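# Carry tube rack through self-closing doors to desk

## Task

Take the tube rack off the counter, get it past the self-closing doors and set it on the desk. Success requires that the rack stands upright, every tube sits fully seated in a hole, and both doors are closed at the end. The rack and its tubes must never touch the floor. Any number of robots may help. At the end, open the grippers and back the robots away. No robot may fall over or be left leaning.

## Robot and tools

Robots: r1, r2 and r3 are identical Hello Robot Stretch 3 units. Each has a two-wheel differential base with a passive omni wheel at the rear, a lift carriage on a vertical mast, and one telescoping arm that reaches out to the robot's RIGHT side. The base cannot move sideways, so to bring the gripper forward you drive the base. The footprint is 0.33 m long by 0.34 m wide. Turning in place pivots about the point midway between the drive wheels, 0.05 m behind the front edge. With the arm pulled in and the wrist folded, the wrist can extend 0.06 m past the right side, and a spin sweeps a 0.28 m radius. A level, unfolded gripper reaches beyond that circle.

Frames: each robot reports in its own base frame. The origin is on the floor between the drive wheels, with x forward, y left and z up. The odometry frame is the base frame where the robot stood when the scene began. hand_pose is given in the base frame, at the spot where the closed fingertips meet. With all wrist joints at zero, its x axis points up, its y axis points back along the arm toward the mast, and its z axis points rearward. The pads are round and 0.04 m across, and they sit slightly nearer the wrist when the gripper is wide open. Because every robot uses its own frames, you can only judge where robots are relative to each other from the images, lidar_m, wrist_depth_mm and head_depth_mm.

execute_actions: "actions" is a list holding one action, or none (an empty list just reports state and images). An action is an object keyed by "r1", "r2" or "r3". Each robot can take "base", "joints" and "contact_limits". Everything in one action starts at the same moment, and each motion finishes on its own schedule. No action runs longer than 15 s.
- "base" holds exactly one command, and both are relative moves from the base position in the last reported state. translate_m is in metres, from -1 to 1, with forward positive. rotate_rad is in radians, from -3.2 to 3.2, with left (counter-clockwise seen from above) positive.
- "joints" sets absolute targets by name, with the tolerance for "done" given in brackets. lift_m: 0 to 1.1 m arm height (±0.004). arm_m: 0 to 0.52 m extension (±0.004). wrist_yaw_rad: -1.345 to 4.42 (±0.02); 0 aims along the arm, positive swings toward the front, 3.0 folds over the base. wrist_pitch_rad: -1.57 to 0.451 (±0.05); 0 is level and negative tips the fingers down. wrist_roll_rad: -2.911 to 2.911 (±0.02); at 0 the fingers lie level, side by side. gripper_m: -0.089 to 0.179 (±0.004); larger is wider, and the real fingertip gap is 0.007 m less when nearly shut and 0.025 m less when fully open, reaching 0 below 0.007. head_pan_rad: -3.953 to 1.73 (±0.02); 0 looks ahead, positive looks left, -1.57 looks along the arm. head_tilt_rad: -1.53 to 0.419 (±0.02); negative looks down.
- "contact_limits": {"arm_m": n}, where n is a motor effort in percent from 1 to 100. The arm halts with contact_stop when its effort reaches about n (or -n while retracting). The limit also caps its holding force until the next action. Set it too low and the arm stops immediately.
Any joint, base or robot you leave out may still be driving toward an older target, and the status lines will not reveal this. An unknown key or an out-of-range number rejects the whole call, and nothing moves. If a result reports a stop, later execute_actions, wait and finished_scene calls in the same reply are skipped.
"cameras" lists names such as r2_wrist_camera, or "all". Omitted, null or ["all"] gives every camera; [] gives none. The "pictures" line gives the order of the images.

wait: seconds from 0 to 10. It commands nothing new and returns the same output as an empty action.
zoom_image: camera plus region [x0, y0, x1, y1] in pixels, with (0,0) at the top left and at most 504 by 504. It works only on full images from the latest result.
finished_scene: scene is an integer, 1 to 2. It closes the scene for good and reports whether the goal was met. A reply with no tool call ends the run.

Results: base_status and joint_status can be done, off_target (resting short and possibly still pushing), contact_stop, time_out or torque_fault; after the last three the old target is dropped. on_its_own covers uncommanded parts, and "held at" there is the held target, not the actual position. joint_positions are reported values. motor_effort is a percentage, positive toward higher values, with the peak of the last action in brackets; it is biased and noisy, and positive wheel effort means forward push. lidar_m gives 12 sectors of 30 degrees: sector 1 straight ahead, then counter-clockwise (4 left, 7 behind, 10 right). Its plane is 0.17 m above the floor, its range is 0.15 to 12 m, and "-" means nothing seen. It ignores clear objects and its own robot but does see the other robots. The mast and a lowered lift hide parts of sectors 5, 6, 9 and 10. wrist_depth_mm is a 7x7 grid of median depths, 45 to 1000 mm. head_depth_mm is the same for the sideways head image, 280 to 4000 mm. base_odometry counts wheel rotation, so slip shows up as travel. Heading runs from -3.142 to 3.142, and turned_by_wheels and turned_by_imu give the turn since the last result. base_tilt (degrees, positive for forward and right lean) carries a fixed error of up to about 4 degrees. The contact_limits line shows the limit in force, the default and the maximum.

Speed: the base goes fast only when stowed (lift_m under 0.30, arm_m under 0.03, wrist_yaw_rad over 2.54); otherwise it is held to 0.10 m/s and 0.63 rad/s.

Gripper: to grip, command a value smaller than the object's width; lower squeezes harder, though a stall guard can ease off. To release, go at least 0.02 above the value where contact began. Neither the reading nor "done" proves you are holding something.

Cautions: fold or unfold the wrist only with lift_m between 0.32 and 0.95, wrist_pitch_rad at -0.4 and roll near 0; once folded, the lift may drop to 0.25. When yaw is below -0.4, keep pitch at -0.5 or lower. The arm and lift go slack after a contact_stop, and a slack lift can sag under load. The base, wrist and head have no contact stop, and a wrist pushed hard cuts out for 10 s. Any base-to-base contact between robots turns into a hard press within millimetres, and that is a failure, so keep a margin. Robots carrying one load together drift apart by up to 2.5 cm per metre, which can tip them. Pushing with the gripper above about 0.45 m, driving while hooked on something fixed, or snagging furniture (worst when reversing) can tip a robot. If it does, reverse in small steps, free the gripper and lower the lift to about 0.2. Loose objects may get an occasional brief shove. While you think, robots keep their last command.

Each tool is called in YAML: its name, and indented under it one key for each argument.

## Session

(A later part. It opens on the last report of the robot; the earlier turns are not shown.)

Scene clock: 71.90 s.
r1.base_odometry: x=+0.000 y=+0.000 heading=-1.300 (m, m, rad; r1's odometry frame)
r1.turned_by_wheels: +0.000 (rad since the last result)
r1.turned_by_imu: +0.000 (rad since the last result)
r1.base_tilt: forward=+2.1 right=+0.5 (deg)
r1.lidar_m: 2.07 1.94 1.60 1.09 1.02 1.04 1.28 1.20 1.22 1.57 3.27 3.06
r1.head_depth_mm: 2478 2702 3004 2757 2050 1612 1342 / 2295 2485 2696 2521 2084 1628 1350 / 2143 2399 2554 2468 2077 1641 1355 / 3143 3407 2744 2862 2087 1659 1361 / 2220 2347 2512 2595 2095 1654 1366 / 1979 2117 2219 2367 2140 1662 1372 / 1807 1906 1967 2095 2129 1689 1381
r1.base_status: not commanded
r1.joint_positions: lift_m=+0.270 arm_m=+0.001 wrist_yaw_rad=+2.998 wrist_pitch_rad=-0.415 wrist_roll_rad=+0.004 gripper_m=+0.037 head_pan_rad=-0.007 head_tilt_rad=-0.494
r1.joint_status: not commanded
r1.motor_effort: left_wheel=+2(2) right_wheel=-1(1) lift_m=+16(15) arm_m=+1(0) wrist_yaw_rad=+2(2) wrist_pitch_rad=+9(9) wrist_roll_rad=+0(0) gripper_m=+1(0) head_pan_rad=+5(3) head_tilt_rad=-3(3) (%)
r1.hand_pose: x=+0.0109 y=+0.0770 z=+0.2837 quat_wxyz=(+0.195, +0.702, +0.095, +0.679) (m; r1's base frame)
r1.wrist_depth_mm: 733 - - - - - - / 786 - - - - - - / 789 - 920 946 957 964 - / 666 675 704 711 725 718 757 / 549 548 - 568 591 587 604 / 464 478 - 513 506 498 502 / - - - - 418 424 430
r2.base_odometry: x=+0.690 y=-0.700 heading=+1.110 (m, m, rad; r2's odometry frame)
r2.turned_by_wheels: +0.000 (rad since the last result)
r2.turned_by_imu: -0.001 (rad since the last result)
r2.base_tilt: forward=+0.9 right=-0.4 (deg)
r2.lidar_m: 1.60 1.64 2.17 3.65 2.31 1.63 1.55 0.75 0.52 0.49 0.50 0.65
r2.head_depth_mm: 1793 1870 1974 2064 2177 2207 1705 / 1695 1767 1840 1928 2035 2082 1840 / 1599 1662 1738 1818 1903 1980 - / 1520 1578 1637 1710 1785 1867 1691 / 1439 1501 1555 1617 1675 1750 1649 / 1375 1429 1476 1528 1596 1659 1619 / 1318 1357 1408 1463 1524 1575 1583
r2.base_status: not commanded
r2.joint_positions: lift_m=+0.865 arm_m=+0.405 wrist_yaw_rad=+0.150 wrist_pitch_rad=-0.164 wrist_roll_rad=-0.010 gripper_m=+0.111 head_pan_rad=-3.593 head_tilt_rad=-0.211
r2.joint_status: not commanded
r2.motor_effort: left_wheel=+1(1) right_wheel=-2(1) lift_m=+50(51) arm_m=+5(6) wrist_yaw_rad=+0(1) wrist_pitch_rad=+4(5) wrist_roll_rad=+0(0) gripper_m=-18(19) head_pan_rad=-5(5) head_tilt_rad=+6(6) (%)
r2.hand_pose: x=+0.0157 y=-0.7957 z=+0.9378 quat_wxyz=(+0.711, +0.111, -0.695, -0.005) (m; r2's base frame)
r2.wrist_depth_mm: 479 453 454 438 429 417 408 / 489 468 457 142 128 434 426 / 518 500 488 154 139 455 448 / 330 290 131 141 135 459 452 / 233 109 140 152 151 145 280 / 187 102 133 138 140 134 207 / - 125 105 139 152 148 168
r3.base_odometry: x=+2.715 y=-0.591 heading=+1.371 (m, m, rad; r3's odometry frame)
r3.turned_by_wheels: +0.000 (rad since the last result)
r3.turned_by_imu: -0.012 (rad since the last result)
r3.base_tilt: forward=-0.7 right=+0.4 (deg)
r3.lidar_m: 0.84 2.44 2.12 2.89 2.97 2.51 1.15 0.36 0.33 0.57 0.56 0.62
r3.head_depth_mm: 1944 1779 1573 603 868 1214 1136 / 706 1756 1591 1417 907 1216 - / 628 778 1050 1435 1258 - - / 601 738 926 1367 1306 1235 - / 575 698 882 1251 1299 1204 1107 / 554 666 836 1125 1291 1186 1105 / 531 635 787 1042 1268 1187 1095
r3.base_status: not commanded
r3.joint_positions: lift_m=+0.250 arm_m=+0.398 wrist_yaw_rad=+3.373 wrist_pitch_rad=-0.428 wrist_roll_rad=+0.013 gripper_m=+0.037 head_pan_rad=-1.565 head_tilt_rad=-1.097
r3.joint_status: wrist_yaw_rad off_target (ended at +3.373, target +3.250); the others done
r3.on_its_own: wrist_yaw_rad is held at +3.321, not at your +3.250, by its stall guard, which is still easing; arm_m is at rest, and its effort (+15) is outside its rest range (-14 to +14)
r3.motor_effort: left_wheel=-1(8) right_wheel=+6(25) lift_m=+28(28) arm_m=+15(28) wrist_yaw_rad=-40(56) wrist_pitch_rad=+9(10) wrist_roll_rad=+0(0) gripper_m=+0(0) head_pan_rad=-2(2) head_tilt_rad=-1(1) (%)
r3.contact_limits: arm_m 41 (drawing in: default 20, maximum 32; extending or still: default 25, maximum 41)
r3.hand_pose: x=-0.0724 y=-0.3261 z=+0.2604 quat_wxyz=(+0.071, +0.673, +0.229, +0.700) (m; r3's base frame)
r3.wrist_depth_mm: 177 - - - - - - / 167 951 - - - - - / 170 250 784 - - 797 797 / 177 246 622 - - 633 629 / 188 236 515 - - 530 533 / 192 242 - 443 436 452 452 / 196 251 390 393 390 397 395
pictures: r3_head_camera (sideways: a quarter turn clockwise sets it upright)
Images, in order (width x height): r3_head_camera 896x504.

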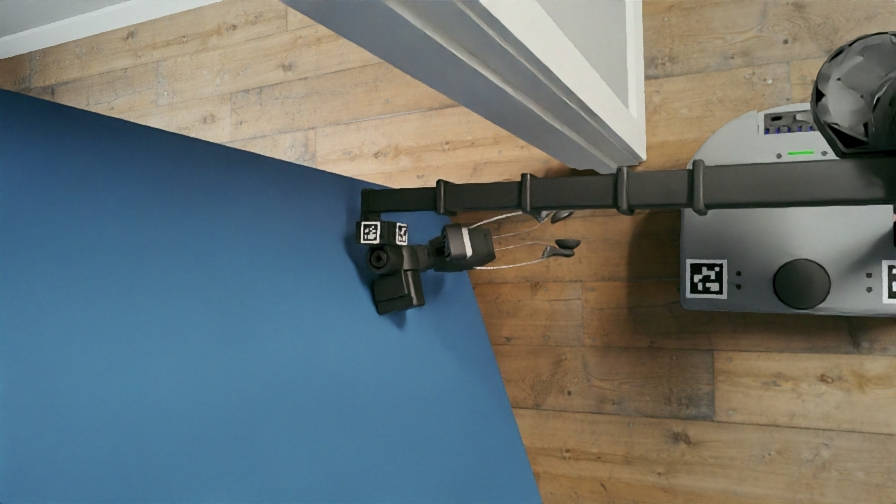

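execute_actions:
  actions:
    - {"r3":{"base":{"translate_m":0.22},"joints":{"arm_m":0.52,"wrist_yaw_rad":3.4},"contact_limits":{"arm_m":41}}}
  cameras: ["r3_nav_camera"]

execute_actions:
  actions:
    - {"r3":{"joints":{"arm_m":0,"wrist_yaw_rad":3.05,"head_pan_rad":0,"head_tilt_rad":-1.3}}}
  cameras: []

execute_actions:
  actions:
    - {"r3":{"base":{"rotate_rad":-1.55}}}
  cameras: []

execute_actions:
  actions:
    - {"r3":{"base":{"translate_m":0.45}}}
  cameras: ["r3_nav_camera","r3_head_camera"]

Scene clock: 76.07 s.
r1.base_odometry: x=+0.000 y=+0.000 heading=-1.300 (m, m, rad; r1's odometry frame)
r1.turned_by_wheels: +0.000 (rad since the last result)
r1.turned_by_imu: +0.000 (rad since the last result)
r1.base_tilt: forward=+2.2 right=+0.5 (deg)
r1.lidar_m: 1.94 1.94 1.60 1.09 1.02 1.04 1.28 1.20 1.22 1.56 3.28 3.03
r1.head_depth_mm: 2490 2697 3021 2763 2036 1618 1336 / 2308 2495 2775 2830 2047 1639 1349 / 2158 2331 2557 2250 2078 1651 1349 / 3185 3619 3806 2854 2099 1656 1357 / 2363 2517 2674 2727 2093 1670 1363 / 2074 2193 2303 2431 2135 1674 1376 / 1837 1928 1955 2073 2140 1695 1380
r1.base_status: not commanded
r1.joint_positions: lift_m=+0.270 arm_m=+0.001 wrist_yaw_rad=+2.998 wrist_pitch_rad=-0.415 wrist_roll_rad=+0.004 gripper_m=+0.037 head_pan_rad=-0.007 head_tilt_rad=-0.494
r1.joint_status: not commanded
r1.motor_effort: left_wheel=+2(2) right_wheel=-1(1) lift_m=+16(15) arm_m=+0(1) wrist_yaw_rad=+2(2) wrist_pitch_rad=+9(9) wrist_roll_rad=+0(0) gripper_m=+0(0) head_pan_rad=+5(3) head_tilt_rad=-3(3) (%)
r1.hand_pose: x=+0.0109 y=+0.0770 z=+0.2837 quat_wxyz=(+0.195, +0.702, +0.095, +0.679) (m; r1's base frame)
r1.wrist_depth_mm: 732 - - - - - - / 787 - - - - - - / 800 - 890 927 962 - - / 658 676 690 729 728 738 747 / 546 547 - 564 586 597 602 / 464 478 - 517 506 496 502 / - - - - 416 419 430
r2.base_odometry: x=+0.690 y=-0.700 heading=+1.110 (m, m, rad; r2's odometry frame)
r2.turned_by_wheels: +0.000 (rad since the last result)
r2.turned_by_imu: -0.001 (rad since the last result)
r2.base_tilt: forward=+0.9 right=-0.3 (deg)
r2.lidar_m: 1.61 1.64 2.18 3.64 2.32 1.63 1.55 0.75 0.52 0.49 0.50 0.65
r2.head_depth_mm: 1796 1888 1979 2075 2188 2210 1706 / 1684 1766 1838 1945 2042 2074 1843 / 1598 1671 1741 1809 1897 1964 - / 1521 1573 1635 1710 1782 1873 1695 / 1446 1499 1549 1621 1685 1747 1654 / 1372 1425 1482 1540 1595 1664 1615 / 1323 1366 1404 1465 1512 1567 1578
r2.base_status: not commanded
r2.joint_positions: lift_m=+0.865 arm_m=+0.405 wrist_yaw_rad=+0.150 wrist_pitch_rad=-0.164 wrist_roll_rad=-0.010 gripper_m=+0.111 head_pan_rad=-3.593 head_tilt_rad=-0.211
r2.joint_status: not commanded
r2.motor_effort: left_wheel=+1(0) right_wheel=-1(1) lift_m=+50(51) arm_m=+6(6) wrist_yaw_rad=-1(1) wrist_pitch_rad=+4(4) wrist_roll_rad=+0(0) gripper_m=-18(19) head_pan_rad=-4(4) head_tilt_rad=+6(6) (%)
r2.hand_pose: x=+0.0157 y=-0.7957 z=+0.9378 quat_wxyz=(+0.711, +0.111, -0.695, -0.005) (m; r2's base frame)
r2.wrist_depth_mm: 468 458 452 440 424 416 409 / 489 474 459 142 128 432 421 / 519 500 480 154 138 441 454 / 330 288 131 140 135 459 459 / 232 109 140 153 151 144 282 / 188 102 133 138 139 135 207 / - 125 105 139 152 148 168
r3.base_odometry: x=+2.759 y=-0.375 heading=+1.370 (m, m, rad; r3's odometry frame)
r3.turned_by_wheels: -0.001 (rad since the last result)
r3.turned_by_imu: -0.211 (rad since the last result)
r3.base_tilt: forward=-0.8 right=+0.3 (deg)
r3.lidar_m: 0.66 2.19 2.04 2.92 2.91 2.76 2.16 0.47 0.48 0.62 0.55 0.55
r3.head_depth_mm: 1672 1735 1594 900 1093 1216 1133 / 1943 1776 1589 1439 1274 1214 - / 1893 1740 1601 1436 1313 - - / 761 941 1132 1410 1302 1232 - / 689 832 1028 1364 1300 1205 1105 / 629 745 913 1186 1289 1189 1101 / 579 676 811 1016 1254 1183 1099
r3.base_status: done
r3.joint_positions: lift_m=+0.250 arm_m=+0.517 wrist_yaw_rad=+3.510 wrist_pitch_rad=-0.428 wrist_roll_rad=+0.013 gripper_m=+0.037 head_pan_rad=-1.565 head_tilt_rad=-1.097
r3.joint_status: wrist_yaw_rad off_target (ended at +3.510, target +3.400); the others done
joint sent to its limit — the command would take r3.arm_m past its upper limit, so that joint was sent only as far as its limit.
r3.on_its_own: wrist_yaw_rad is held at +3.462, not at your +3.400, by its stall guard, which is still easing; left_wheel is at rest, and its effort (-20) is outside its rest range (-18 to +18); right_wheel is at rest, and its effort (+45) is outside its rest range (-18 to +18)
r3.motor_effort: left_wheel=-20(28) right_wheel=+45(56) lift_m=+28(28) arm_m=+9(23) wrist_yaw_rad=-37(64) wrist_pitch_rad=+9(9) wrist_roll_rad=+0(1) gripper_m=+0(0) head_pan_rad=-2(2) head_tilt_rad=-1(1) (%)
r3.contact_limits: arm_m 41 (drawing in: default 20, maximum 32; extending or still: default 25, maximum 41)
r3.hand_pose: x=-0.1017 y=-0.4535 z=+0.2604 quat_wxyz=(+0.023, +0.656, +0.274, +0.703) (m; r3's base frame)
r3.wrist_depth_mm: 238 - - - - - - / 249 889 - - - - - / 257 354 774 793 - 797 807 / 260 340 614 600 - 631 639 / 283 357 528 520 510 518 531 / 332 369 - 447 453 455 457 / 377 375 389 393 391 396 397
pictures: r3_nav_camera (sideways: a quarter turn counterclockwise sets it upright)
Images, in order (width x height): r3_nav_camera 672x504.

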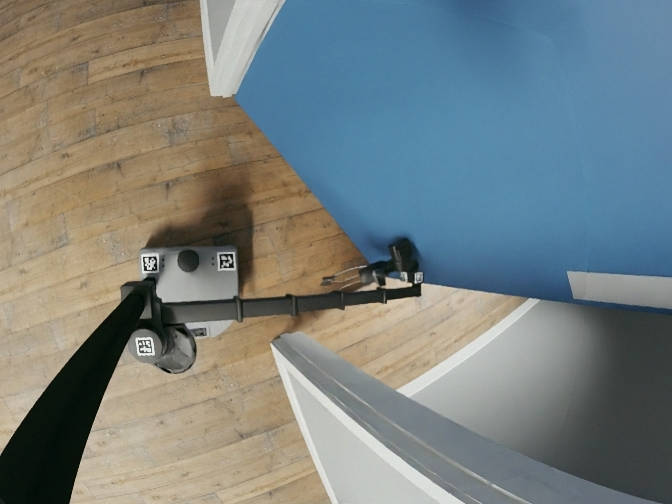

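Scene clock: 81.03 s.
r1.base_odometry: x=+0.000 y=+0.000 heading=-1.300 (m, m, rad; r1's odometry frame)
r1.turned_by_wheels: +0.000 (rad since the last result)
r1.turned_by_imu: +0.000 (rad since the last result)
r1.base_tilt: forward=+2.1 right=+0.5 (deg)
r1.lidar_m: 1.94 1.94 1.60 1.09 1.02 1.03 1.28 1.20 1.22 1.57 3.24 3.03
r1.head_depth_mm: 2496 2739 2988 2765 2045 1618 1339 / 2292 2502 2738 2822 2070 1628 1347 / 2145 2333 2513 2256 2083 1636 1358 / 2074 2299 2454 2509 2093 1654 1362 / 1994 2115 2307 2476 2112 1658 1372 / 1873 2002 2141 2298 2135 1662 1374 / 1783 1872 1970 2085 2154 1682 1385
r1.base_status: not commanded
r1.joint_positions: lift_m=+0.270 arm_m=+0.001 wrist_yaw_rad=+2.998 wrist_pitch_rad=-0.415 wrist_roll_rad=+0.004 gripper_m=+0.037 head_pan_rad=-0.007 head_tilt_rad=-0.494
r1.joint_status: not commanded
r1.motor_effort: left_wheel=+2(2) right_wheel=-1(1) lift_m=+16(15) arm_m=+1(0) wrist_yaw_rad=+2(3) wrist_pitch_rad=+9(9) wrist_roll_rad=+0(0) gripper_m=+0(0) head_pan_rad=+3(4) head_tilt_rad=-3(3) (%)
r1.hand_pose: x=+0.0109 y=+0.0770 z=+0.2837 quat_wxyz=(+0.195, +0.702, +0.095, +0.679) (m; r1's base frame)
r1.wrist_depth_mm: 727 - - - - - - / 774 - - - - - - / 826 - 892 919 965 959 - / 665 686 690 709 704 743 749 / 547 555 - 570 591 589 602 / 466 486 - 509 506 495 502 / - - - - 416 425 428
r2.base_odometry: x=+0.690 y=-0.700 heading=+1.110 (m, m, rad; r2's odometry frame)
r2.turned_by_wheels: +0.000 (rad since the last result)
r2.turned_by_imu: -0.001 (rad since the last result)
r2.base_tilt: forward=+0.9 right=-0.3 (deg)
r2.lidar_m: 1.61 1.65 2.18 3.65 2.31 1.63 1.55 0.75 0.52 0.49 0.50 0.65
r2.head_depth_mm: 1796 1882 1978 2088 2186 2213 1705 / 1682 1770 1864 1934 2053 2105 1830 / 1601 1665 1731 1802 1897 1972 - / 1517 1580 1643 1710 1783 1876 1692 / 1445 1492 1560 1613 1682 1760 1651 / 1375 1426 1478 1531 1600 1664 1613 / 1307 1361 1411 1457 1508 1573 1585
r2.base_status: not commanded
r2.joint_positions: lift_m=+0.865 arm_m=+0.405 wrist_yaw_rad=+0.150 wrist_pitch_rad=-0.164 wrist_roll_rad=-0.010 gripper_m=+0.111 head_pan_rad=-3.593 head_tilt_rad=-0.211
r2.joint_status: not commanded
r2.motor_effort: left_wheel=+0(2) right_wheel=-1(1) lift_m=+51(50) arm_m=+5(6) wrist_yaw_rad=+1(1) wrist_pitch_rad=+5(4) wrist_roll_rad=+0(0) gripper_m=-19(19) head_pan_rad=-4(4) head_tilt_rad=+6(5) (%)
r2.hand_pose: x=+0.0157 y=-0.7957 z=+0.9378 quat_wxyz=(+0.711, +0.111, -0.695, -0.005) (m; r2's base frame)
r2.wrist_depth_mm: 459 452 455 436 430 418 411 / 490 478 453 142 128 434 425 / 508 493 485 155 138 452 448 / 332 285 131 140 135 477 453 / 233 110 140 152 150 144 282 / 187 101 134 138 140 134 207 / - 125 106 139 151 148 168
r3.base_odometry: x=+2.759 y=-0.375 heading=+1.371 (m, m, rad; r3's odometry frame)
r3.turned_by_wheels: +0.001 (rad since the last result)
r3.turned_by_imu: +0.001 (rad since the last result)
r3.base_tilt: forward=-0.8 right=+0.4 (deg)
r3.lidar_m: 0.63 2.19 2.04 2.91 2.92 2.76 2.16 0.47 0.37 0.32 0.32 0.37
r3.head_depth_mm: 549 598 660 734 828 945 1034 / 672 748 846 972 1141 1195 1149 / 760 938 1180 1308 1262 - 1139 / 957 1173 1374 1321 1259 - 1129 / 1511 1463 1381 1311 1255 - - / 1548 1456 1380 1306 1242 1196 - / 1532 1447 1367 1300 1238 1187 1111
r3.base_status: not commanded
r3.joint_positions: lift_m=+0.250 arm_m=+0.000 wrist_yaw_rad=+3.051 wrist_pitch_rad=-0.428 wrist_roll_rad=+0.013 gripper_m=+0.037 head_pan_rad=-0.006 head_tilt_rad=-1.285
r3.joint_status: all done
r3.motor_effort: left_wheel=+1(24) right_wheel=-1(53) lift_m=+28(28) arm_m=-5(9) wrist_yaw_rad=-1(39) wrist_pitch_rad=+9(9) wrist_roll_rad=+0(0) gripper_m=+0(1) head_pan_rad=+3(36) head_tilt_rad=-8(27) (%)
r3.hand_pose: x=-0.0011 y=+0.0769 z=+0.2604 quat_wxyz=(+0.182, +0.701, +0.118, +0.679) (m; r3's base frame)
r3.wrist_depth_mm: - - - - - - - / 968 - - - - - - / 755 747 772 767 786 782 799 / 613 610 616 626 629 633 635 / 508 523 - 537 542 526 529 / - - - - 453 452 451 / - - - - 392 397 398
pictures: none
No camera images: the call's "cameras" was empty. Leave "cameras" out to get every camera's image.

Scene clock: 83.23 s.
r1.base_odometry: x=+0.000 y=+0.000 heading=-1.300 (m, m, rad; r1's odometry frame)
r1.turned_by_wheels: +0.000 (rad since the last result)
r1.turned_by_imu: +0.000 (rad since the last result)
r1.base_tilt: forward=+2.2 right=+0.5 (deg)
r1.lidar_m: 1.93 1.93 1.60 1.09 1.02 1.04 1.28 1.20 1.22 1.57 3.27 3.04
r1.head_depth_mm: 2463 2667 2999 2758 2039 1616 1341 / 2324 2509 2768 2808 2050 1622 1348 / 2184 2372 2571 2369 2083 1648 1355 / 2024 2239 2428 2225 2095 1653 1367 / 1962 2109 2275 2458 2114 1660 1366 / 1848 1999 2131 2309 2128 1677 1370 / 1757 1866 1960 2081 2143 1683 1381
r1.base_status: not commanded
r1.joint_positions: lift_m=+0.270 arm_m=+0.001 wrist_yaw_rad=+2.998 wrist_pitch_rad=-0.415 wrist_roll_rad=+0.004 gripper_m=+0.037 head_pan_rad=-0.007 head_tilt_rad=-0.494
r1.joint_status: not commanded
r1.motor_effort: left_wheel=+3(3) right_wheel=-2(1) lift_m=+16(15) arm_m=+0(1) wrist_yaw_rad=+3(2) wrist_pitch_rad=+9(9) wrist_roll_rad=-1(1) gripper_m=+1(0) head_pan_rad=+5(4) head_tilt_rad=-3(3) (%)
r1.hand_pose: x=+0.0109 y=+0.0770 z=+0.2837 quat_wxyz=(+0.195, +0.702, +0.095, +0.679) (m; r1's base frame)
r1.wrist_depth_mm: 739 - - - - - - / 792 - - - - - - / 799 - 923 919 952 991 - / 665 665 697 705 728 739 769 / 546 555 - 567 589 602 608 / 464 484 - 509 512 485 500 / - - - - 418 424 432
r2.base_odometry: x=+0.690 y=-0.700 heading=+1.110 (m, m, rad; r2's odometry frame)
r2.turned_by_wheels: +0.000 (rad since the last result)
r2.turned_by_imu: +0.000 (rad since the last result)
r2.base_tilt: forward=+0.9 right=-0.3 (deg)
r2.lidar_m: 1.60 1.64 2.18 3.64 2.32 1.63 1.55 0.75 0.52 0.49 0.50 0.65
r2.head_depth_mm: 1801 1878 1966 2059 2190 2195 1704 / 1692 1754 1848 1935 2033 2098 1841 / 1599 1667 1734 1808 1900 1969 - / 1514 1578 1639 1708 1785 1867 1696 / 1443 1497 1560 1614 1692 1758 1650 / 1377 1424 1480 1536 1589 1660 1617 / 1317 1362 1403 1459 1517 1574 1583
r2.base_status: not commanded
r2.joint_positions: lift_m=+0.865 arm_m=+0.405 wrist_yaw_rad=+0.150 wrist_pitch_rad=-0.164 wrist_roll_rad=-0.010 gripper_m=+0.111 head_pan_rad=-3.593 head_tilt_rad=-0.211
r2.joint_status: not commanded
r2.motor_effort: left_wheel=+2(2) right_wheel=+0(0) lift_m=+50(51) arm_m=+6(6) wrist_yaw_rad=+1(1) wrist_pitch_rad=+4(5) wrist_roll_rad=+0(0) gripper_m=-19(19) head_pan_rad=-5(5) head_tilt_rad=+6(5) (%)
r2.hand_pose: x=+0.0157 y=-0.7957 z=+0.9378 quat_wxyz=(+0.711, +0.111, -0.695, -0.005) (m; r2's base frame)
r2.wrist_depth_mm: 462 451 446 440 431 422 409 / 488 476 472 142 128 431 429 / 511 506 484 154 138 454 442 / 331 288 131 141 136 463 455 / 233 109 140 152 151 144 281 / 187 102 133 138 141 135 208 / - 125 105 138 151 148 168
r3.base_odometry: x=+2.759 y=-0.375 heading=-0.179 (m, m, rad; r3's odometry frame)
r3.turned_by_wheels: -1.550 (rad since the last result)
r3.turned_by_imu: -1.560 (rad since the last result)
r3.base_tilt: forward=-0.7 right=+0.3 (deg)
r3.lidar_m: 0.30 0.30 0.36 0.66 2.18 2.04 2.91 2.93 2.76 2.16 0.47 0.34
r3.head_depth_mm: 374 500 756 1080 1270 1210 1152 / 362 480 708 1206 1266 1211 1154 / 351 460 668 1209 1264 - 1139 / 341 442 630 1094 1256 - 1126 / 331 426 598 997 1254 - - / 322 411 567 917 1244 1199 - / 313 396 540 849 1236 1185 1111
r3.base_status: done
r3.joint_positions: lift_m=+0.250 arm_m=+0.000 wrist_yaw_rad=+3.051 wrist_pitch_rad=-0.428 wrist_roll_rad=+0.013 gripper_m=+0.037 head_pan_rad=-0.006 head_tilt_rad=-1.285
r3.joint_status: not commanded
r3.motor_effort: left_wheel=+2(10) right_wheel=-2(11) lift_m=+28(28) arm_m=-4(4) wrist_yaw_rad=-1(1) wrist_pitch_rad=+9(9) wrist_roll_rad=+0(0) gripper_m=+0(0) head_pan_rad=+4(3) head_tilt_rad=-8(7) (%)
r3.hand_pose: x=-0.0011 y=+0.0769 z=+0.2604 quat_wxyz=(+0.182, +0.701, +0.118, +0.679) (m; r3's base frame)
r3.wrist_depth_mm: - - - 688 537 380 294 / 985 985 998 758 559 395 302 / 756 763 757 779 594 406 310 / 603 611 622 620 587 423 319 / 510 516 - 538 533 440 328 / - - - - 451 433 339 / - - - - 395 396 347
pictures: none
No camera images: the call's "cameras" was empty. Leave "cameras" out to get every camera's image.

Scene clock: 87.27 s.
r1.base_odometry: x=+0.000 y=+0.000 heading=-1.300 (m, m, rad; r1's odometry frame)
r1.turned_by_wheels: +0.000 (rad since the last result)
r1.turned_by_imu: +0.000 (rad since the last result)
r1.base_tilt: forward=+2.1 right=+0.5 (deg)
r1.lidar_m: 2.17 1.94 1.60 1.09 1.02 1.04 1.28 1.20 1.22 1.57 3.27 3.04
r1.head_depth_mm: 2487 2731 2990 2798 2041 1617 1335 / 2308 2517 2758 2791 2070 1633 1351 / 2194 2399 2644 2717 2077 1636 1349 / 2208 2371 2525 2469 2084 1661 1359 / 2011 2139 2286 2502 2116 1674 1362 / 1901 2037 2189 2329 2138 1662 1368 / 1783 1884 1960 2081 2132 1686 1385
r1.base_status: not commanded
r1.joint_positions: lift_m=+0.270 arm_m=+0.001 wrist_yaw_rad=+2.998 wrist_pitch_rad=-0.415 wrist_roll_rad=+0.004 gripper_m=+0.037 head_pan_rad=-0.007 head_tilt_rad=-0.494
r1.joint_status: not commanded
r1.motor_effort: left_wheel=+2(2) right_wheel=-1(1) lift_m=+16(15) arm_m=+0(1) wrist_yaw_rad=+3(2) wrist_pitch_rad=+9(9) wrist_roll_rad=-1(0) gripper_m=+1(0) head_pan_rad=+4(5) head_tilt_rad=-3(4) (%)
r1.hand_pose: x=+0.0109 y=+0.0770 z=+0.2837 quat_wxyz=(+0.195, +0.702, +0.095, +0.679) (m; r1's base frame)
r1.wrist_depth_mm: 747 - - - - - - / 782 - - - - - - / 796 - 910 923 964 978 - / 667 665 704 695 732 736 754 / 546 554 - 570 591 589 600 / 461 483 - 513 509 496 499 / - - - - 418 428 430
r2.base_odometry: x=+0.690 y=-0.700 heading=+1.110 (m, m, rad; r2's odometry frame)
r2.turned_by_wheels: +0.000 (rad since the last result)
r2.turned_by_imu: -0.001 (rad since the last result)
r2.base_tilt: forward=+0.9 right=-0.3 (deg)
r2.lidar_m: 1.60 1.65 2.18 3.64 2.32 1.63 1.55 0.75 0.52 0.49 0.50 0.65
r2.head_depth_mm: 1788 1868 1961 2082 2180 2198 1711 / 1688 1770 1849 1929 2043 2098 1840 / 1598 1657 1739 1812 1902 1962 - / 1518 1577 1634 1708 1782 1866 1686 / 1441 1497 1558 1613 1684 1759 1651 / 1375 1431 1476 1534 1597 1662 1617 / 1310 1360 1406 1465 1518 1572 1592
r2.base_status: not commanded
r2.joint_positions: lift_m=+0.865 arm_m=+0.405 wrist_yaw_rad=+0.150 wrist_pitch_rad=-0.164 wrist_roll_rad=-0.010 gripper_m=+0.111 head_pan_rad=-3.593 head_tilt_rad=-0.211
r2.joint_status: not commanded
r2.motor_effort: left_wheel=+2(2) right_wheel=-1(1) lift_m=+50(50) arm_m=+6(6) wrist_yaw_rad=+0(0) wrist_pitch_rad=+4(4) wrist_roll_rad=+0(0) gripper_m=-19(19) head_pan_rad=-5(5) head_tilt_rad=+6(5) (%)
r2.hand_pose: x=+0.0157 y=-0.7957 z=+0.9378 quat_wxyz=(+0.711, +0.111, -0.695, -0.005) (m; r2's base frame)
r2.wrist_depth_mm: 466 459 445 445 428 415 416 / 491 471 464 142 128 431 432 / 515 504 485 155 138 453 449 / 330 287 131 141 135 469 456 / 234 109 140 151 151 145 279 / 187 101 133 138 140 134 208 / - 125 105 139 151 149 168
r3.base_odometry: x=+3.202 y=-0.454 heading=-0.177 (m, m, rad; r3's odometry frame)
r3.turned_by_wheels: +0.001 (rad since the last result)
r3.turned_by_imu: +0.309 (rad since the last result)
r3.base_tilt: forward=-0.7 right=+0.3 (deg)
r3.lidar_m: - - 0.15 0.19 2.39 2.34 3.23 2.94 0.36 0.24 0.15 -
r3.head_depth_mm: - - - - 911 958 1155 / - - - - 530 1194 1147 / - - - - 477 - 1144 / - - - - 453 - 1130 / - - - - 661 - - / - - - - 807 - - / - - - - 733 1185 1111
r3.base_status: translate_m off_target (by the wheels' count: +0.4498 of +0.4500)
r3.joint_positions: lift_m=+0.250 arm_m=+0.000 wrist_yaw_rad=+3.050 wrist_pitch_rad=-0.427 wrist_roll_rad=+0.014 gripper_m=+0.037 head_pan_rad=+0.000 head_tilt_rad=-1.290
r3.joint_status: not commanded
r3.on_its_own: left_wheel is at rest, and its effort (+50) is outside its rest range (-18 to +18)
r3.motor_effort: left_wheel=+50(97) right_wheel=+0(86) lift_m=+28(35) arm_m=-2(4) wrist_yaw_rad=+0(12) wrist_pitch_rad=+9(11) wrist_roll_rad=-1(1) gripper_m=+0(1) head_pan_rad=+1(4) head_tilt_rad=-5(8) (%)
r3.hand_pose: x=-0.0008 y=+0.0772 z=+0.2607 quat_wxyz=(+0.182, +0.702, +0.117, +0.679) (m; r3's base frame)
r3.wrist_depth_mm: - - - 421 162 101 73 / 990 - 989 456 167 103 74 / 758 748 769 490 172 104 75 / 616 615 616 552 178 106 76 / 511 515 - 539 166 108 77 / - - - - 156 110 78 / - - - - 196 107 79
pictures: r3_head_camera (sideways: a quarter turn clockwise sets it upright), r3_nav_camera (sideways: a quarter turn counterclockwise sets it upright)
Images, in order (width x height): r3_head_camera 896x504, r3_nav_camera 672x504.

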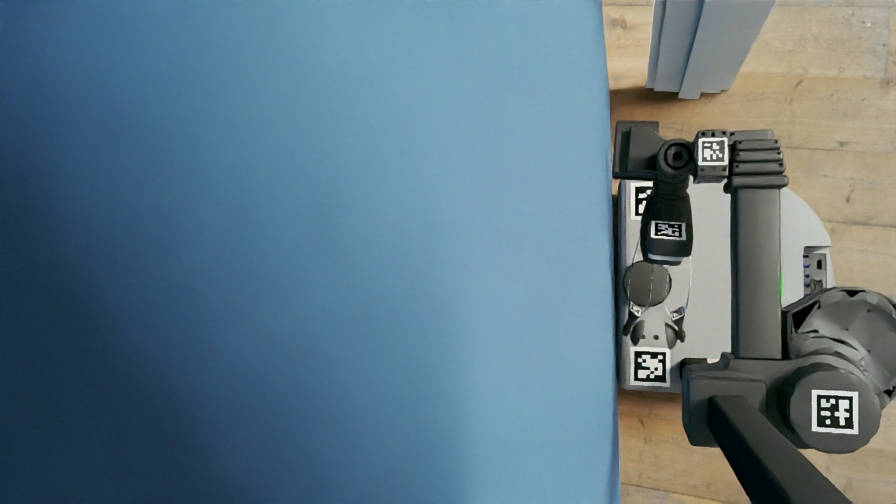

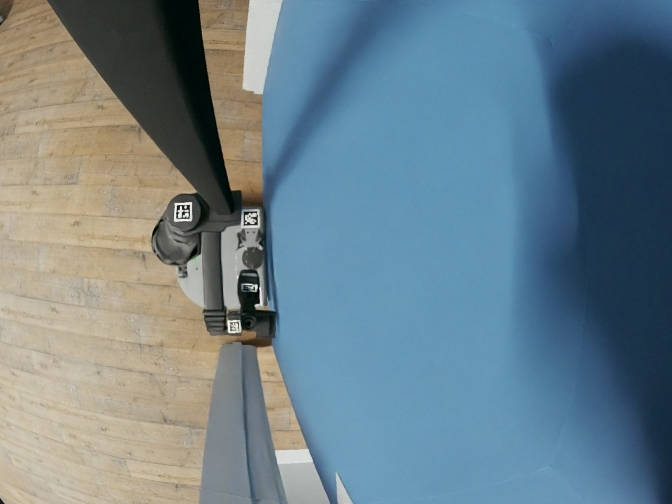

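execute_actions:
  actions:
    - {"r3":{"base":{"translate_m":0.3}}}
  cameras: ["r3_nav_camera","r3_head_camera"]

Scene clock: 91.40 s.
r1.base_odometry: x=+0.000 y=+0.000 heading=-1.300 (m, m, rad; r1's odometry frame)
r1.turned_by_wheels: +0.000 (rad since the last result)
r1.turned_by_imu: +0.000 (rad since the last result)
r1.base_tilt: forward=+2.1 right=+0.5 (deg)
r1.lidar_m: 2.26 1.94 1.60 1.09 1.02 1.04 1.28 1.20 1.22 1.57 3.26 3.05
r1.head_depth_mm: 2471 2753 2982 2757 2045 1621 1343 / 2314 2532 2768 2806 2084 1649 1346 / 2210 2401 2584 2755 2075 1642 1349 / 3307 3624 3737 2655 2097 1641 1368 / 2319 2466 2498 2609 2100 1659 1366 / 2030 2159 2294 2384 2137 1679 1379 / 1833 1916 1967 2085 2144 1690 1387
r1.base_status: not commanded
r1.joint_positions: lift_m=+0.270 arm_m=+0.001 wrist_yaw_rad=+2.998 wrist_pitch_rad=-0.415 wrist_roll_rad=+0.004 gripper_m=+0.037 head_pan_rad=-0.007 head_tilt_rad=-0.494
r1.joint_status: not commanded
r1.motor_effort: left_wheel=+2(3) right_wheel=-1(1) lift_m=+16(15) arm_m=+0(1) wrist_yaw_rad=+2(2) wrist_pitch_rad=+9(9) wrist_roll_rad=+0(0) gripper_m=+1(0) head_pan_rad=+3(4) head_tilt_rad=-3(4) (%)
r1.hand_pose: x=+0.0109 y=+0.0770 z=+0.2837 quat_wxyz=(+0.195, +0.702, +0.095, +0.679) (m; r1's base frame)
r1.wrist_depth_mm: 745 - - - - - - / 789 - - - - - - / 790 - 921 938 944 995 - / 666 672 711 697 717 736 740 / 551 551 - 566 584 595 596 / 468 482 - 506 504 491 499 / - - - - 420 428 427
r2.base_odometry: x=+0.690 y=-0.700 heading=+1.110 (m, m, rad; r2's odometry frame)
r2.turned_by_wheels: +0.000 (rad since the last result)
r2.turned_by_imu: -0.001 (rad since the last result)
r2.base_tilt: forward=+0.8 right=-0.2 (deg)
r2.lidar_m: 1.61 1.65 2.18 3.65 2.31 1.64 1.55 0.75 0.52 0.49 0.50 0.65
r2.head_depth_mm: 1800 1882 1967 2075 2189 2198 1709 / 1691 1762 1842 1932 2034 2081 1829 / 1600 1667 1738 1820 1887 1960 - / 1515 1576 1638 1722 1789 1865 1688 / 1438 1493 1556 1619 1690 1754 1650 / 1375 1428 1479 1535 1598 1667 1616 / 1312 1356 1407 1462 1510 1568 1583
r2.base_status: not commanded
r2.joint_positions: lift_m=+0.865 arm_m=+0.405 wrist_yaw_rad=+0.150 wrist_pitch_rad=-0.164 wrist_roll_rad=-0.010 gripper_m=+0.111 head_pan_rad=-3.593 head_tilt_rad=-0.211
r2.joint_status: not commanded
r2.motor_effort: left_wheel=+1(2) right_wheel=+0(1) lift_m=+51(50) arm_m=+6(6) wrist_yaw_rad=+0(1) wrist_pitch_rad=+5(5) wrist_roll_rad=+0(0) gripper_m=-18(19) head_pan_rad=-4(5) head_tilt_rad=+5(6) (%)
r2.hand_pose: x=+0.0157 y=-0.7957 z=+0.9378 quat_wxyz=(+0.711, +0.111, -0.695, -0.005) (m; r2's base frame)
r2.wrist_depth_mm: 469 452 447 436 432 418 410 / 486 472 465 142 128 440 426 / 513 496 482 154 138 454 437 / 329 291 131 140 135 465 454 / 231 109 140 153 151 145 282 / 186 102 133 138 140 134 209 / - 125 106 139 152 148 168
r3.base_odometry: x=+3.497 y=-0.507 heading=-0.176 (m, m, rad; r3's odometry frame)
r3.turned_by_wheels: +0.002 (rad since the last result)
r3.turned_by_imu: +0.267 (rad since the last result)
r3.base_tilt: forward=-0.8 right=+0.3 (deg)
r3.lidar_m: - - 0.15 0.19 2.49 3.42 3.47 0.44 0.43 0.94 0.15 -
r3.head_depth_mm: - - - - 1049 1210 1158 / - - - - 661 1207 1148 / - - - - 556 - 1142 / - - - - 568 - 1131 / - - - - 480 - - / - - - - 521 - - / - - - - 540 1187 1112
r3.base_status: translate_m off_target (by the wheels' count: +0.2998 of +0.3000)
r3.joint_positions: lift_m=+0.250 arm_m=+0.000 wrist_yaw_rad=+3.050 wrist_pitch_rad=-0.427 wrist_roll_rad=+0.014 gripper_m=+0.037 head_pan_rad=+0.000 head_tilt_rad=-1.290
r3.joint_status: not commanded
r3.on_its_own: left_wheel is at rest, and its effort (+59) is outside its rest range (-18 to +18)
r3.motor_effort: left_wheel=+59(89) right_wheel=-1(92) lift_m=+29(30) arm_m=-2(3) wrist_yaw_rad=+0(4) wrist_pitch_rad=+9(10) wrist_roll_rad=-1(1) gripper_m=+0(0) head_pan_rad=+0(0) head_tilt_rad=-5(5) (%)
r3.hand_pose: x=-0.0008 y=+0.0772 z=+0.2606 quat_wxyz=(+0.183, +0.702, +0.117, +0.679) (m; r3's base frame)
r3.wrist_depth_mm: - - - 355 167 110 82 / - - 923 386 174 112 83 / 755 752 770 422 181 115 85 / 604 607 625 474 188 118 86 / 515 518 - 522 179 121 88 / - - - - 172 125 89 / - - - - 215 122 91
pictures: r3_head_camera (sideways: a quarter turn clockwise sets it upright), r3_nav_camera (sideways: a quarter turn counterclockwise sets it upright)
Images, in order (width x height): r3_head_camera 896x504, r3_nav_camera 672x504.

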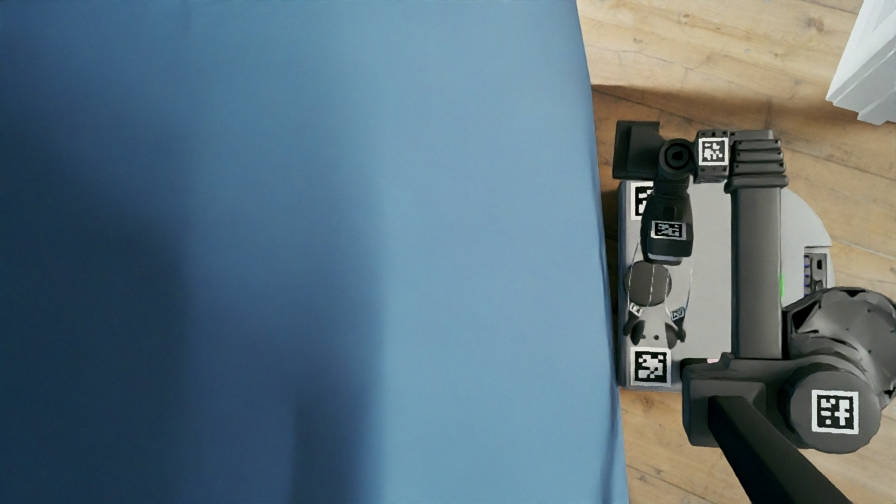

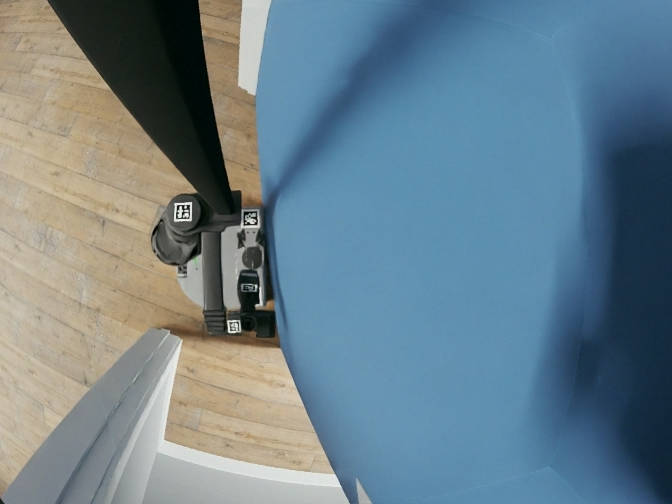

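execute_actions:
  actions:
    - {"r3":{"base":{"translate_m":0.45},"joints":{"head_pan_rad":-1.2,"head_tilt_rad":-0.8}},"r1":{"base":{"translate_m":0.9},"joints":{"head_tilt_rad":-0.9}}}
  cameras: ["r3_nav_camera","r3_head_camera","r1_nav_camera"]

Scene clock: 107.20 s.
r1.base_odometry: x=+0.241 y=-0.867 heading=-1.300 (m, m, rad; r1's odometry frame)
r1.turned_by_wheels: +0.000 (rad since the last result)
r1.turned_by_imu: +0.001 (rad since the last result)
r1.base_tilt: forward=+2.1 right=+0.5 (deg)
r1.lidar_m: 1.34 1.19 1.22 1.58 1.54 1.57 2.02 1.94 1.97 2.54 2.77 1.89
r1.head_depth_mm: 1637 1956 1938 1651 1423 1258 1120 / 1521 1797 1951 1656 1435 1262 1120 / 1542 1811 1927 1676 1450 1271 1133 / 1584 1699 1739 1691 1457 1278 1141 / 1443 1467 1718 1689 1463 1285 1146 / 1273 1460 1681 1700 1472 1290 1157 / 1221 1362 1530 1673 1481 1305 1158
r1.base_status: done
r1.joint_positions: lift_m=+0.270 arm_m=+0.001 wrist_yaw_rad=+2.998 wrist_pitch_rad=-0.415 wrist_roll_rad=+0.004 gripper_m=+0.037 head_pan_rad=-0.007 head_tilt_rad=-0.889
r1.joint_status: all done
r1.motor_effort: left_wheel=+2(11) right_wheel=-1(3) lift_m=+16(15) arm_m=+0(0) wrist_yaw_rad=+2(2) wrist_pitch_rad=+9(9) wrist_roll_rad=+0(1) gripper_m=-1(0) head_pan_rad=+4(4) head_tilt_rad=-6(29) (%)
r1.hand_pose: x=+0.0108 y=+0.0770 z=+0.2836 quat_wxyz=(+0.195, +0.702, +0.096, +0.679) (m; r1's base frame)
r1.wrist_depth_mm: - - - - - - 880 / - - - - - - 914 / 851 - 925 922 933 988 932 / 649 684 691 705 732 739 778 / 544 569 - 568 589 580 592 / 468 475 - 511 500 489 502 / - - - - 415 423 429
r2.base_odometry: x=+0.690 y=-0.700 heading=+1.110 (m, m, rad; r2's odometry frame)
r2.turned_by_wheels: +0.000 (rad since the last result)
r2.turned_by_imu: -0.003 (rad since the last result)
r2.base_tilt: forward=+0.9 right=-0.3 (deg)
r2.lidar_m: 1.60 1.65 2.18 3.65 2.32 1.63 1.55 0.75 0.52 0.49 0.50 0.65
r2.head_depth_mm: 1782 1883 1968 2081 2179 2220 1704 / 1694 1768 1853 1936 2031 2095 1832 / 1606 1666 1723 1824 1898 1977 - / 1518 1571 1641 1713 1780 1872 1697 / 1446 1502 1556 1616 1681 1757 1652 / 1374 1421 1475 1529 1597 1660 1619 / 1314 1357 1404 1460 1516 1571 1581
r2.base_status: not commanded
r2.joint_positions: lift_m=+0.865 arm_m=+0.405 wrist_yaw_rad=+0.150 wrist_pitch_rad=-0.164 wrist_roll_rad=-0.010 gripper_m=+0.111 head_pan_rad=-3.593 head_tilt_rad=-0.211
r2.joint_status: not commanded
r2.motor_effort: left_wheel=+1(1) right_wheel=-1(1) lift_m=+50(51) arm_m=+5(6) wrist_yaw_rad=+1(1) wrist_pitch_rad=+4(4) wrist_roll_rad=+0(0) gripper_m=-19(19) head_pan_rad=-4(5) head_tilt_rad=+6(5) (%)
r2.hand_pose: x=+0.0157 y=-0.7957 z=+0.9378 quat_wxyz=(+0.711, +0.111, -0.695, -0.005) (m; r2's base frame)
r2.wrist_depth_mm: 469 459 444 436 432 425 417 / 490 471 467 142 128 431 420 / 506 497 491 154 138 452 441 / 332 289 131 140 135 460 458 / 233 109 140 152 150 144 285 / 186 101 134 138 140 134 207 / - 125 106 139 152 149 169
r3.base_odometry: x=+3.940 y=-0.585 heading=-0.175 (m, m, rad; r3's odometry frame)
r3.turned_by_wheels: +0.001 (rad since the last result)
r3.turned_by_imu: -0.323 (rad since the last result)
r3.base_tilt: forward=-0.9 right=+0.3 (deg)
r3.lidar_m: - - 0.15 0.19 2.35 1.45 3.26 2.95 0.37 0.35 0.15 -
r3.head_depth_mm: 782 883 1014 1125 539 674 1149 / 817 934 1080 1284 1425 788 1089 / - 318 391 1332 1450 1272 1129 / - - - 329 424 732 1124 / - - - - - 340 451 / - - - - - - - / - - - - - - -
r3.base_status: translate_m off_target (by the wheels' count: +0.4498 of +0.4500)
r3.joint_positions: lift_m=+0.250 arm_m=+0.000 wrist_yaw_rad=+3.050 wrist_pitch_rad=-0.427 wrist_roll_rad=+0.014 gripper_m=+0.037 head_pan_rad=-1.077 head_tilt_rad=-0.866
r3.joint_status: head_pan_rad off_target (ended at -1.077, target -1.200); head_tilt_rad off_target (ended at -0.866, target -0.800)
r3.motor_effort: left_wheel=+34(71) right_wheel=+7(45) lift_m=+28(29) arm_m=-3(2) wrist_yaw_rad=+0(6) wrist_pitch_rad=+9(9) wrist_roll_rad=+0(1) gripper_m=-1(1) head_pan_rad=-52(78) head_tilt_rad=+34(55) (%)
r3.hand_pose: x=-0.0008 y=+0.0772 z=+0.2606 quat_wxyz=(+0.182, +0.702, +0.117, +0.679) (m; r3's base frame)
r3.wrist_depth_mm: - - 669 334 171 116 87 / 977 - 753 363 179 119 89 / 752 766 761 398 186 122 91 / 607 607 617 448 196 125 93 / 509 517 - 524 187 129 95 / - - - - 181 133 97 / - - - - 226 132 99
pictures: r1_nav_camera (sideways: a quarter turn counterclockwise sets it upright), r3_head_camera (sideways: a quarter turn clockwise sets it upright), r3_nav_camera (sideways: a quarter turn counterclockwise sets it upright)
Images, in order (width x height): r1_nav_camera 672x504, r3_head_camera 896x504, r3_nav_camera 672x504.

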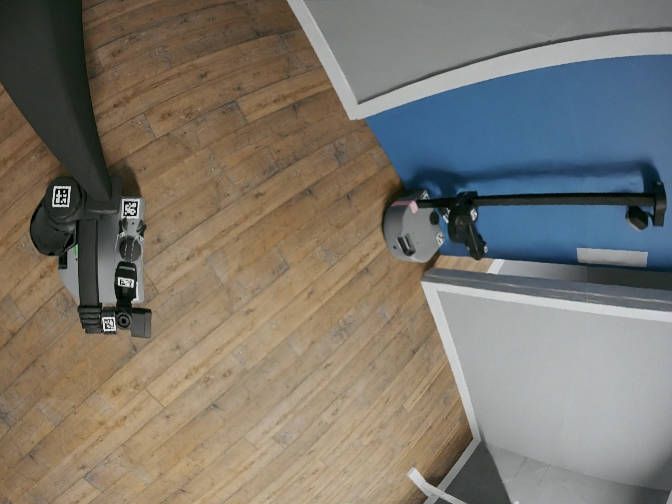

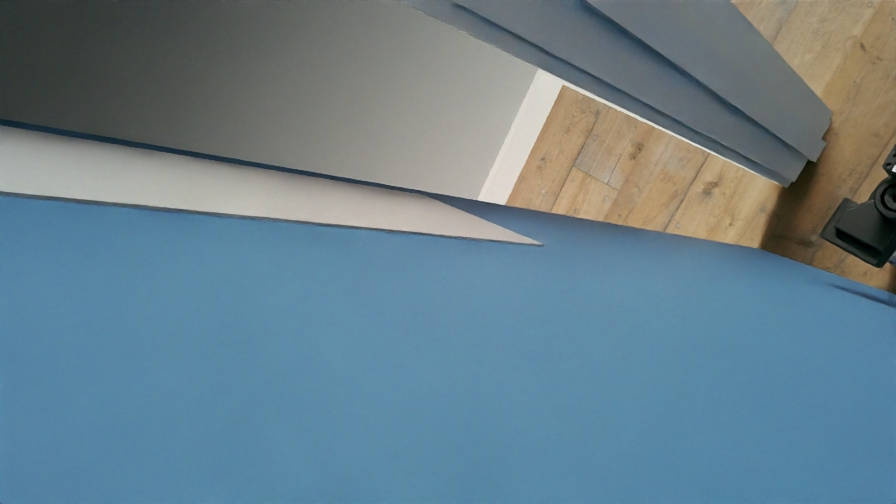

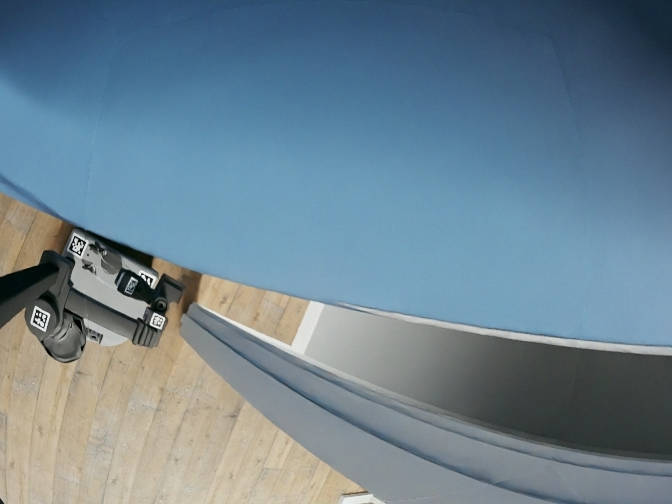

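execute_actions:
  actions:
    - {"r3":{"base":{"translate_m":0.3},"joints":{"head_pan_rad":0,"head_tilt_rad":-1.3}}}
  cameras: ["r3_nav_camera","r3_head_camera"]

Scene clock: 110.90 s.
r1.base_odometry: x=+0.241 y=-0.867 heading=-1.300 (m, m, rad; r1's odometry frame)
r1.turned_by_wheels: +0.000 (rad since the last result)
r1.turned_by_imu: +0.000 (rad since the last result)
r1.base_tilt: forward=+2.2 right=+0.5 (deg)
r1.lidar_m: 1.45 1.19 1.22 1.57 1.54 1.57 2.02 1.93 1.97 2.54 2.77 1.88
r1.head_depth_mm: 1648 1977 1939 1655 1421 1252 1118 / 1513 1794 1953 1655 1441 1263 1128 / 1551 1796 1922 1681 1445 1263 1135 / 2673 2412 1850 1684 1457 1275 1139 / 1668 1658 1809 1687 1471 1284 1146 / 1455 1553 1819 1714 1477 1300 1155 / 1328 1453 1600 1686 1485 1303 1156
r1.base_status: not commanded
r1.joint_positions: lift_m=+0.270 arm_m=+0.001 wrist_yaw_rad=+2.998 wrist_pitch_rad=-0.415 wrist_roll_rad=+0.004 gripper_m=+0.037 head_pan_rad=-0.007 head_tilt_rad=-0.889
r1.joint_status: not commanded
r1.motor_effort: left_wheel=+2(2) right_wheel=-1(1) lift_m=+16(16) arm_m=+0(0) wrist_yaw_rad=+2(2) wrist_pitch_rad=+9(9) wrist_roll_rad=-1(0) gripper_m=+2(0) head_pan_rad=+2(3) head_tilt_rad=-5(6) (%)
r1.hand_pose: x=+0.0108 y=+0.0770 z=+0.2836 quat_wxyz=(+0.195, +0.702, +0.096, +0.679) (m; r1's base frame)
r1.wrist_depth_mm: - - - - - - 894 / - - - - - - 923 / 881 - 908 922 945 993 938 / 672 663 696 707 700 735 765 / 537 556 - 568 584 596 602 / 466 479 - 509 513 498 507 / - - - - 417 424 429
r2.base_odometry: x=+0.690 y=-0.700 heading=+1.110 (m, m, rad; r2's odometry frame)
r2.turned_by_wheels: +0.000 (rad since the last result)
r2.turned_by_imu: -0.001 (rad since the last result)
r2.base_tilt: forward=+0.8 right=-0.3 (deg)
r2.lidar_m: 1.61 1.65 2.18 3.65 2.32 1.63 1.55 0.75 0.52 0.49 0.50 0.65
r2.head_depth_mm: 1800 1885 1954 2067 2186 2222 1707 / 1699 1770 1852 1929 2042 2104 1832 / 1591 1656 1734 1810 1911 1957 - / 1512 1581 1642 1712 1779 1862 1694 / 1444 1505 1554 1624 1686 1754 1652 / 1376 1429 1476 1537 1600 1664 1610 / 1316 1359 1412 1459 1518 1568 1575
r2.base_status: not commanded
r2.joint_positions: lift_m=+0.865 arm_m=+0.405 wrist_yaw_rad=+0.150 wrist_pitch_rad=-0.164 wrist_roll_rad=-0.010 gripper_m=+0.111 head_pan_rad=-3.593 head_tilt_rad=-0.211
r2.joint_status: not commanded
r2.motor_effort: left_wheel=+1(1) right_wheel=-1(0) lift_m=+51(50) arm_m=+6(5) wrist_yaw_rad=+1(0) wrist_pitch_rad=+4(4) wrist_roll_rad=+0(0) gripper_m=-19(18) head_pan_rad=-5(5) head_tilt_rad=+6(5) (%)
r2.hand_pose: x=+0.0157 y=-0.7957 z=+0.9378 quat_wxyz=(+0.711, +0.111, -0.695, -0.005) (m; r2's base frame)
r2.wrist_depth_mm: 468 459 451 439 421 419 411 / 484 475 465 142 128 436 424 / 506 496 485 154 138 462 447 / 334 290 132 140 134 464 455 / 236 109 139 152 151 144 282 / 188 101 134 138 139 134 207 / - 125 106 139 152 148 168
r3.base_odometry: x=+4.235 y=-0.637 heading=-0.174 (m, m, rad; r3's odometry frame)
r3.turned_by_wheels: +0.002 (rad since the last result)
r3.turned_by_imu: +0.290 (rad since the last result)
r3.base_tilt: forward=-0.7 right=+0.2 (deg)
r3.lidar_m: - - 0.15 0.19 1.64 1.57 3.43 0.43 0.42 0.34 0.15 -
r3.head_depth_mm: - - - - 1242 1208 1080 / - - - - 992 1206 1142 / - - - - 480 - 1143 / - - - - 605 - 1129 / - - - - 547 - - / - - - - 490 - - / - - - - 533 1184 1112
r3.base_status: translate_m off_target (by the wheels' count: +0.2998 of +0.3000)
r3.joint_positions: lift_m=+0.250 arm_m=+0.000 wrist_yaw_rad=+3.050 wrist_pitch_rad=-0.427 wrist_roll_rad=+0.014 gripper_m=+0.037 head_pan_rad=-0.003 head_tilt_rad=-1.290
r3.joint_status: all done
r3.on_its_own: left_wheel is at rest, and its effort (+61) is outside its rest range (-18 to +18)
r3.motor_effort: left_wheel=+61(93) right_wheel=+1(84) lift_m=+29(32) arm_m=-2(3) wrist_yaw_rad=+0(16) wrist_pitch_rad=+9(11) wrist_roll_rad=-1(1) gripper_m=+0(0) head_pan_rad=+1(51) head_tilt_rad=-6(35) (%)
r3.hand_pose: x=-0.0008 y=+0.0772 z=+0.2606 quat_wxyz=(+0.183, +0.702, +0.117, +0.679) (m; r3's base frame)
r3.wrist_depth_mm: - - - 370 166 107 79 / 992 - 967 399 171 109 81 / 756 762 770 434 179 112 82 / 609 612 616 491 185 115 83 / 512 512 - 520 175 117 85 / - - - - 168 121 86 / - - - - 209 118 88
pictures: r3_head_camera (sideways: a quarter turn clockwise sets it upright), r3_nav_camera (sideways: a quarter turn counterclockwise sets it upright)
Images, in order (width x height): r3_head_camera 896x504, r3_nav_camera 672x504.

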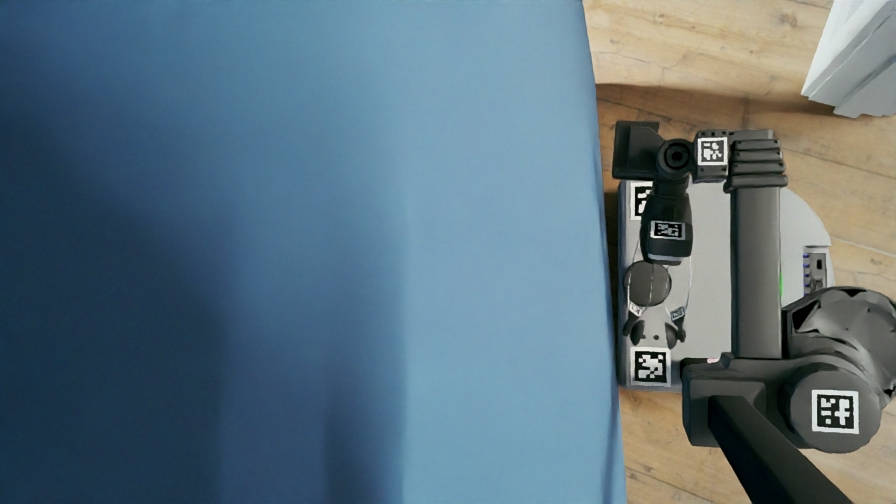

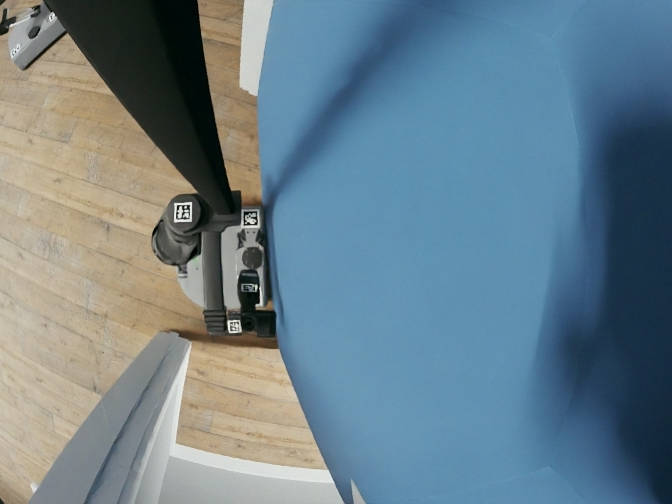

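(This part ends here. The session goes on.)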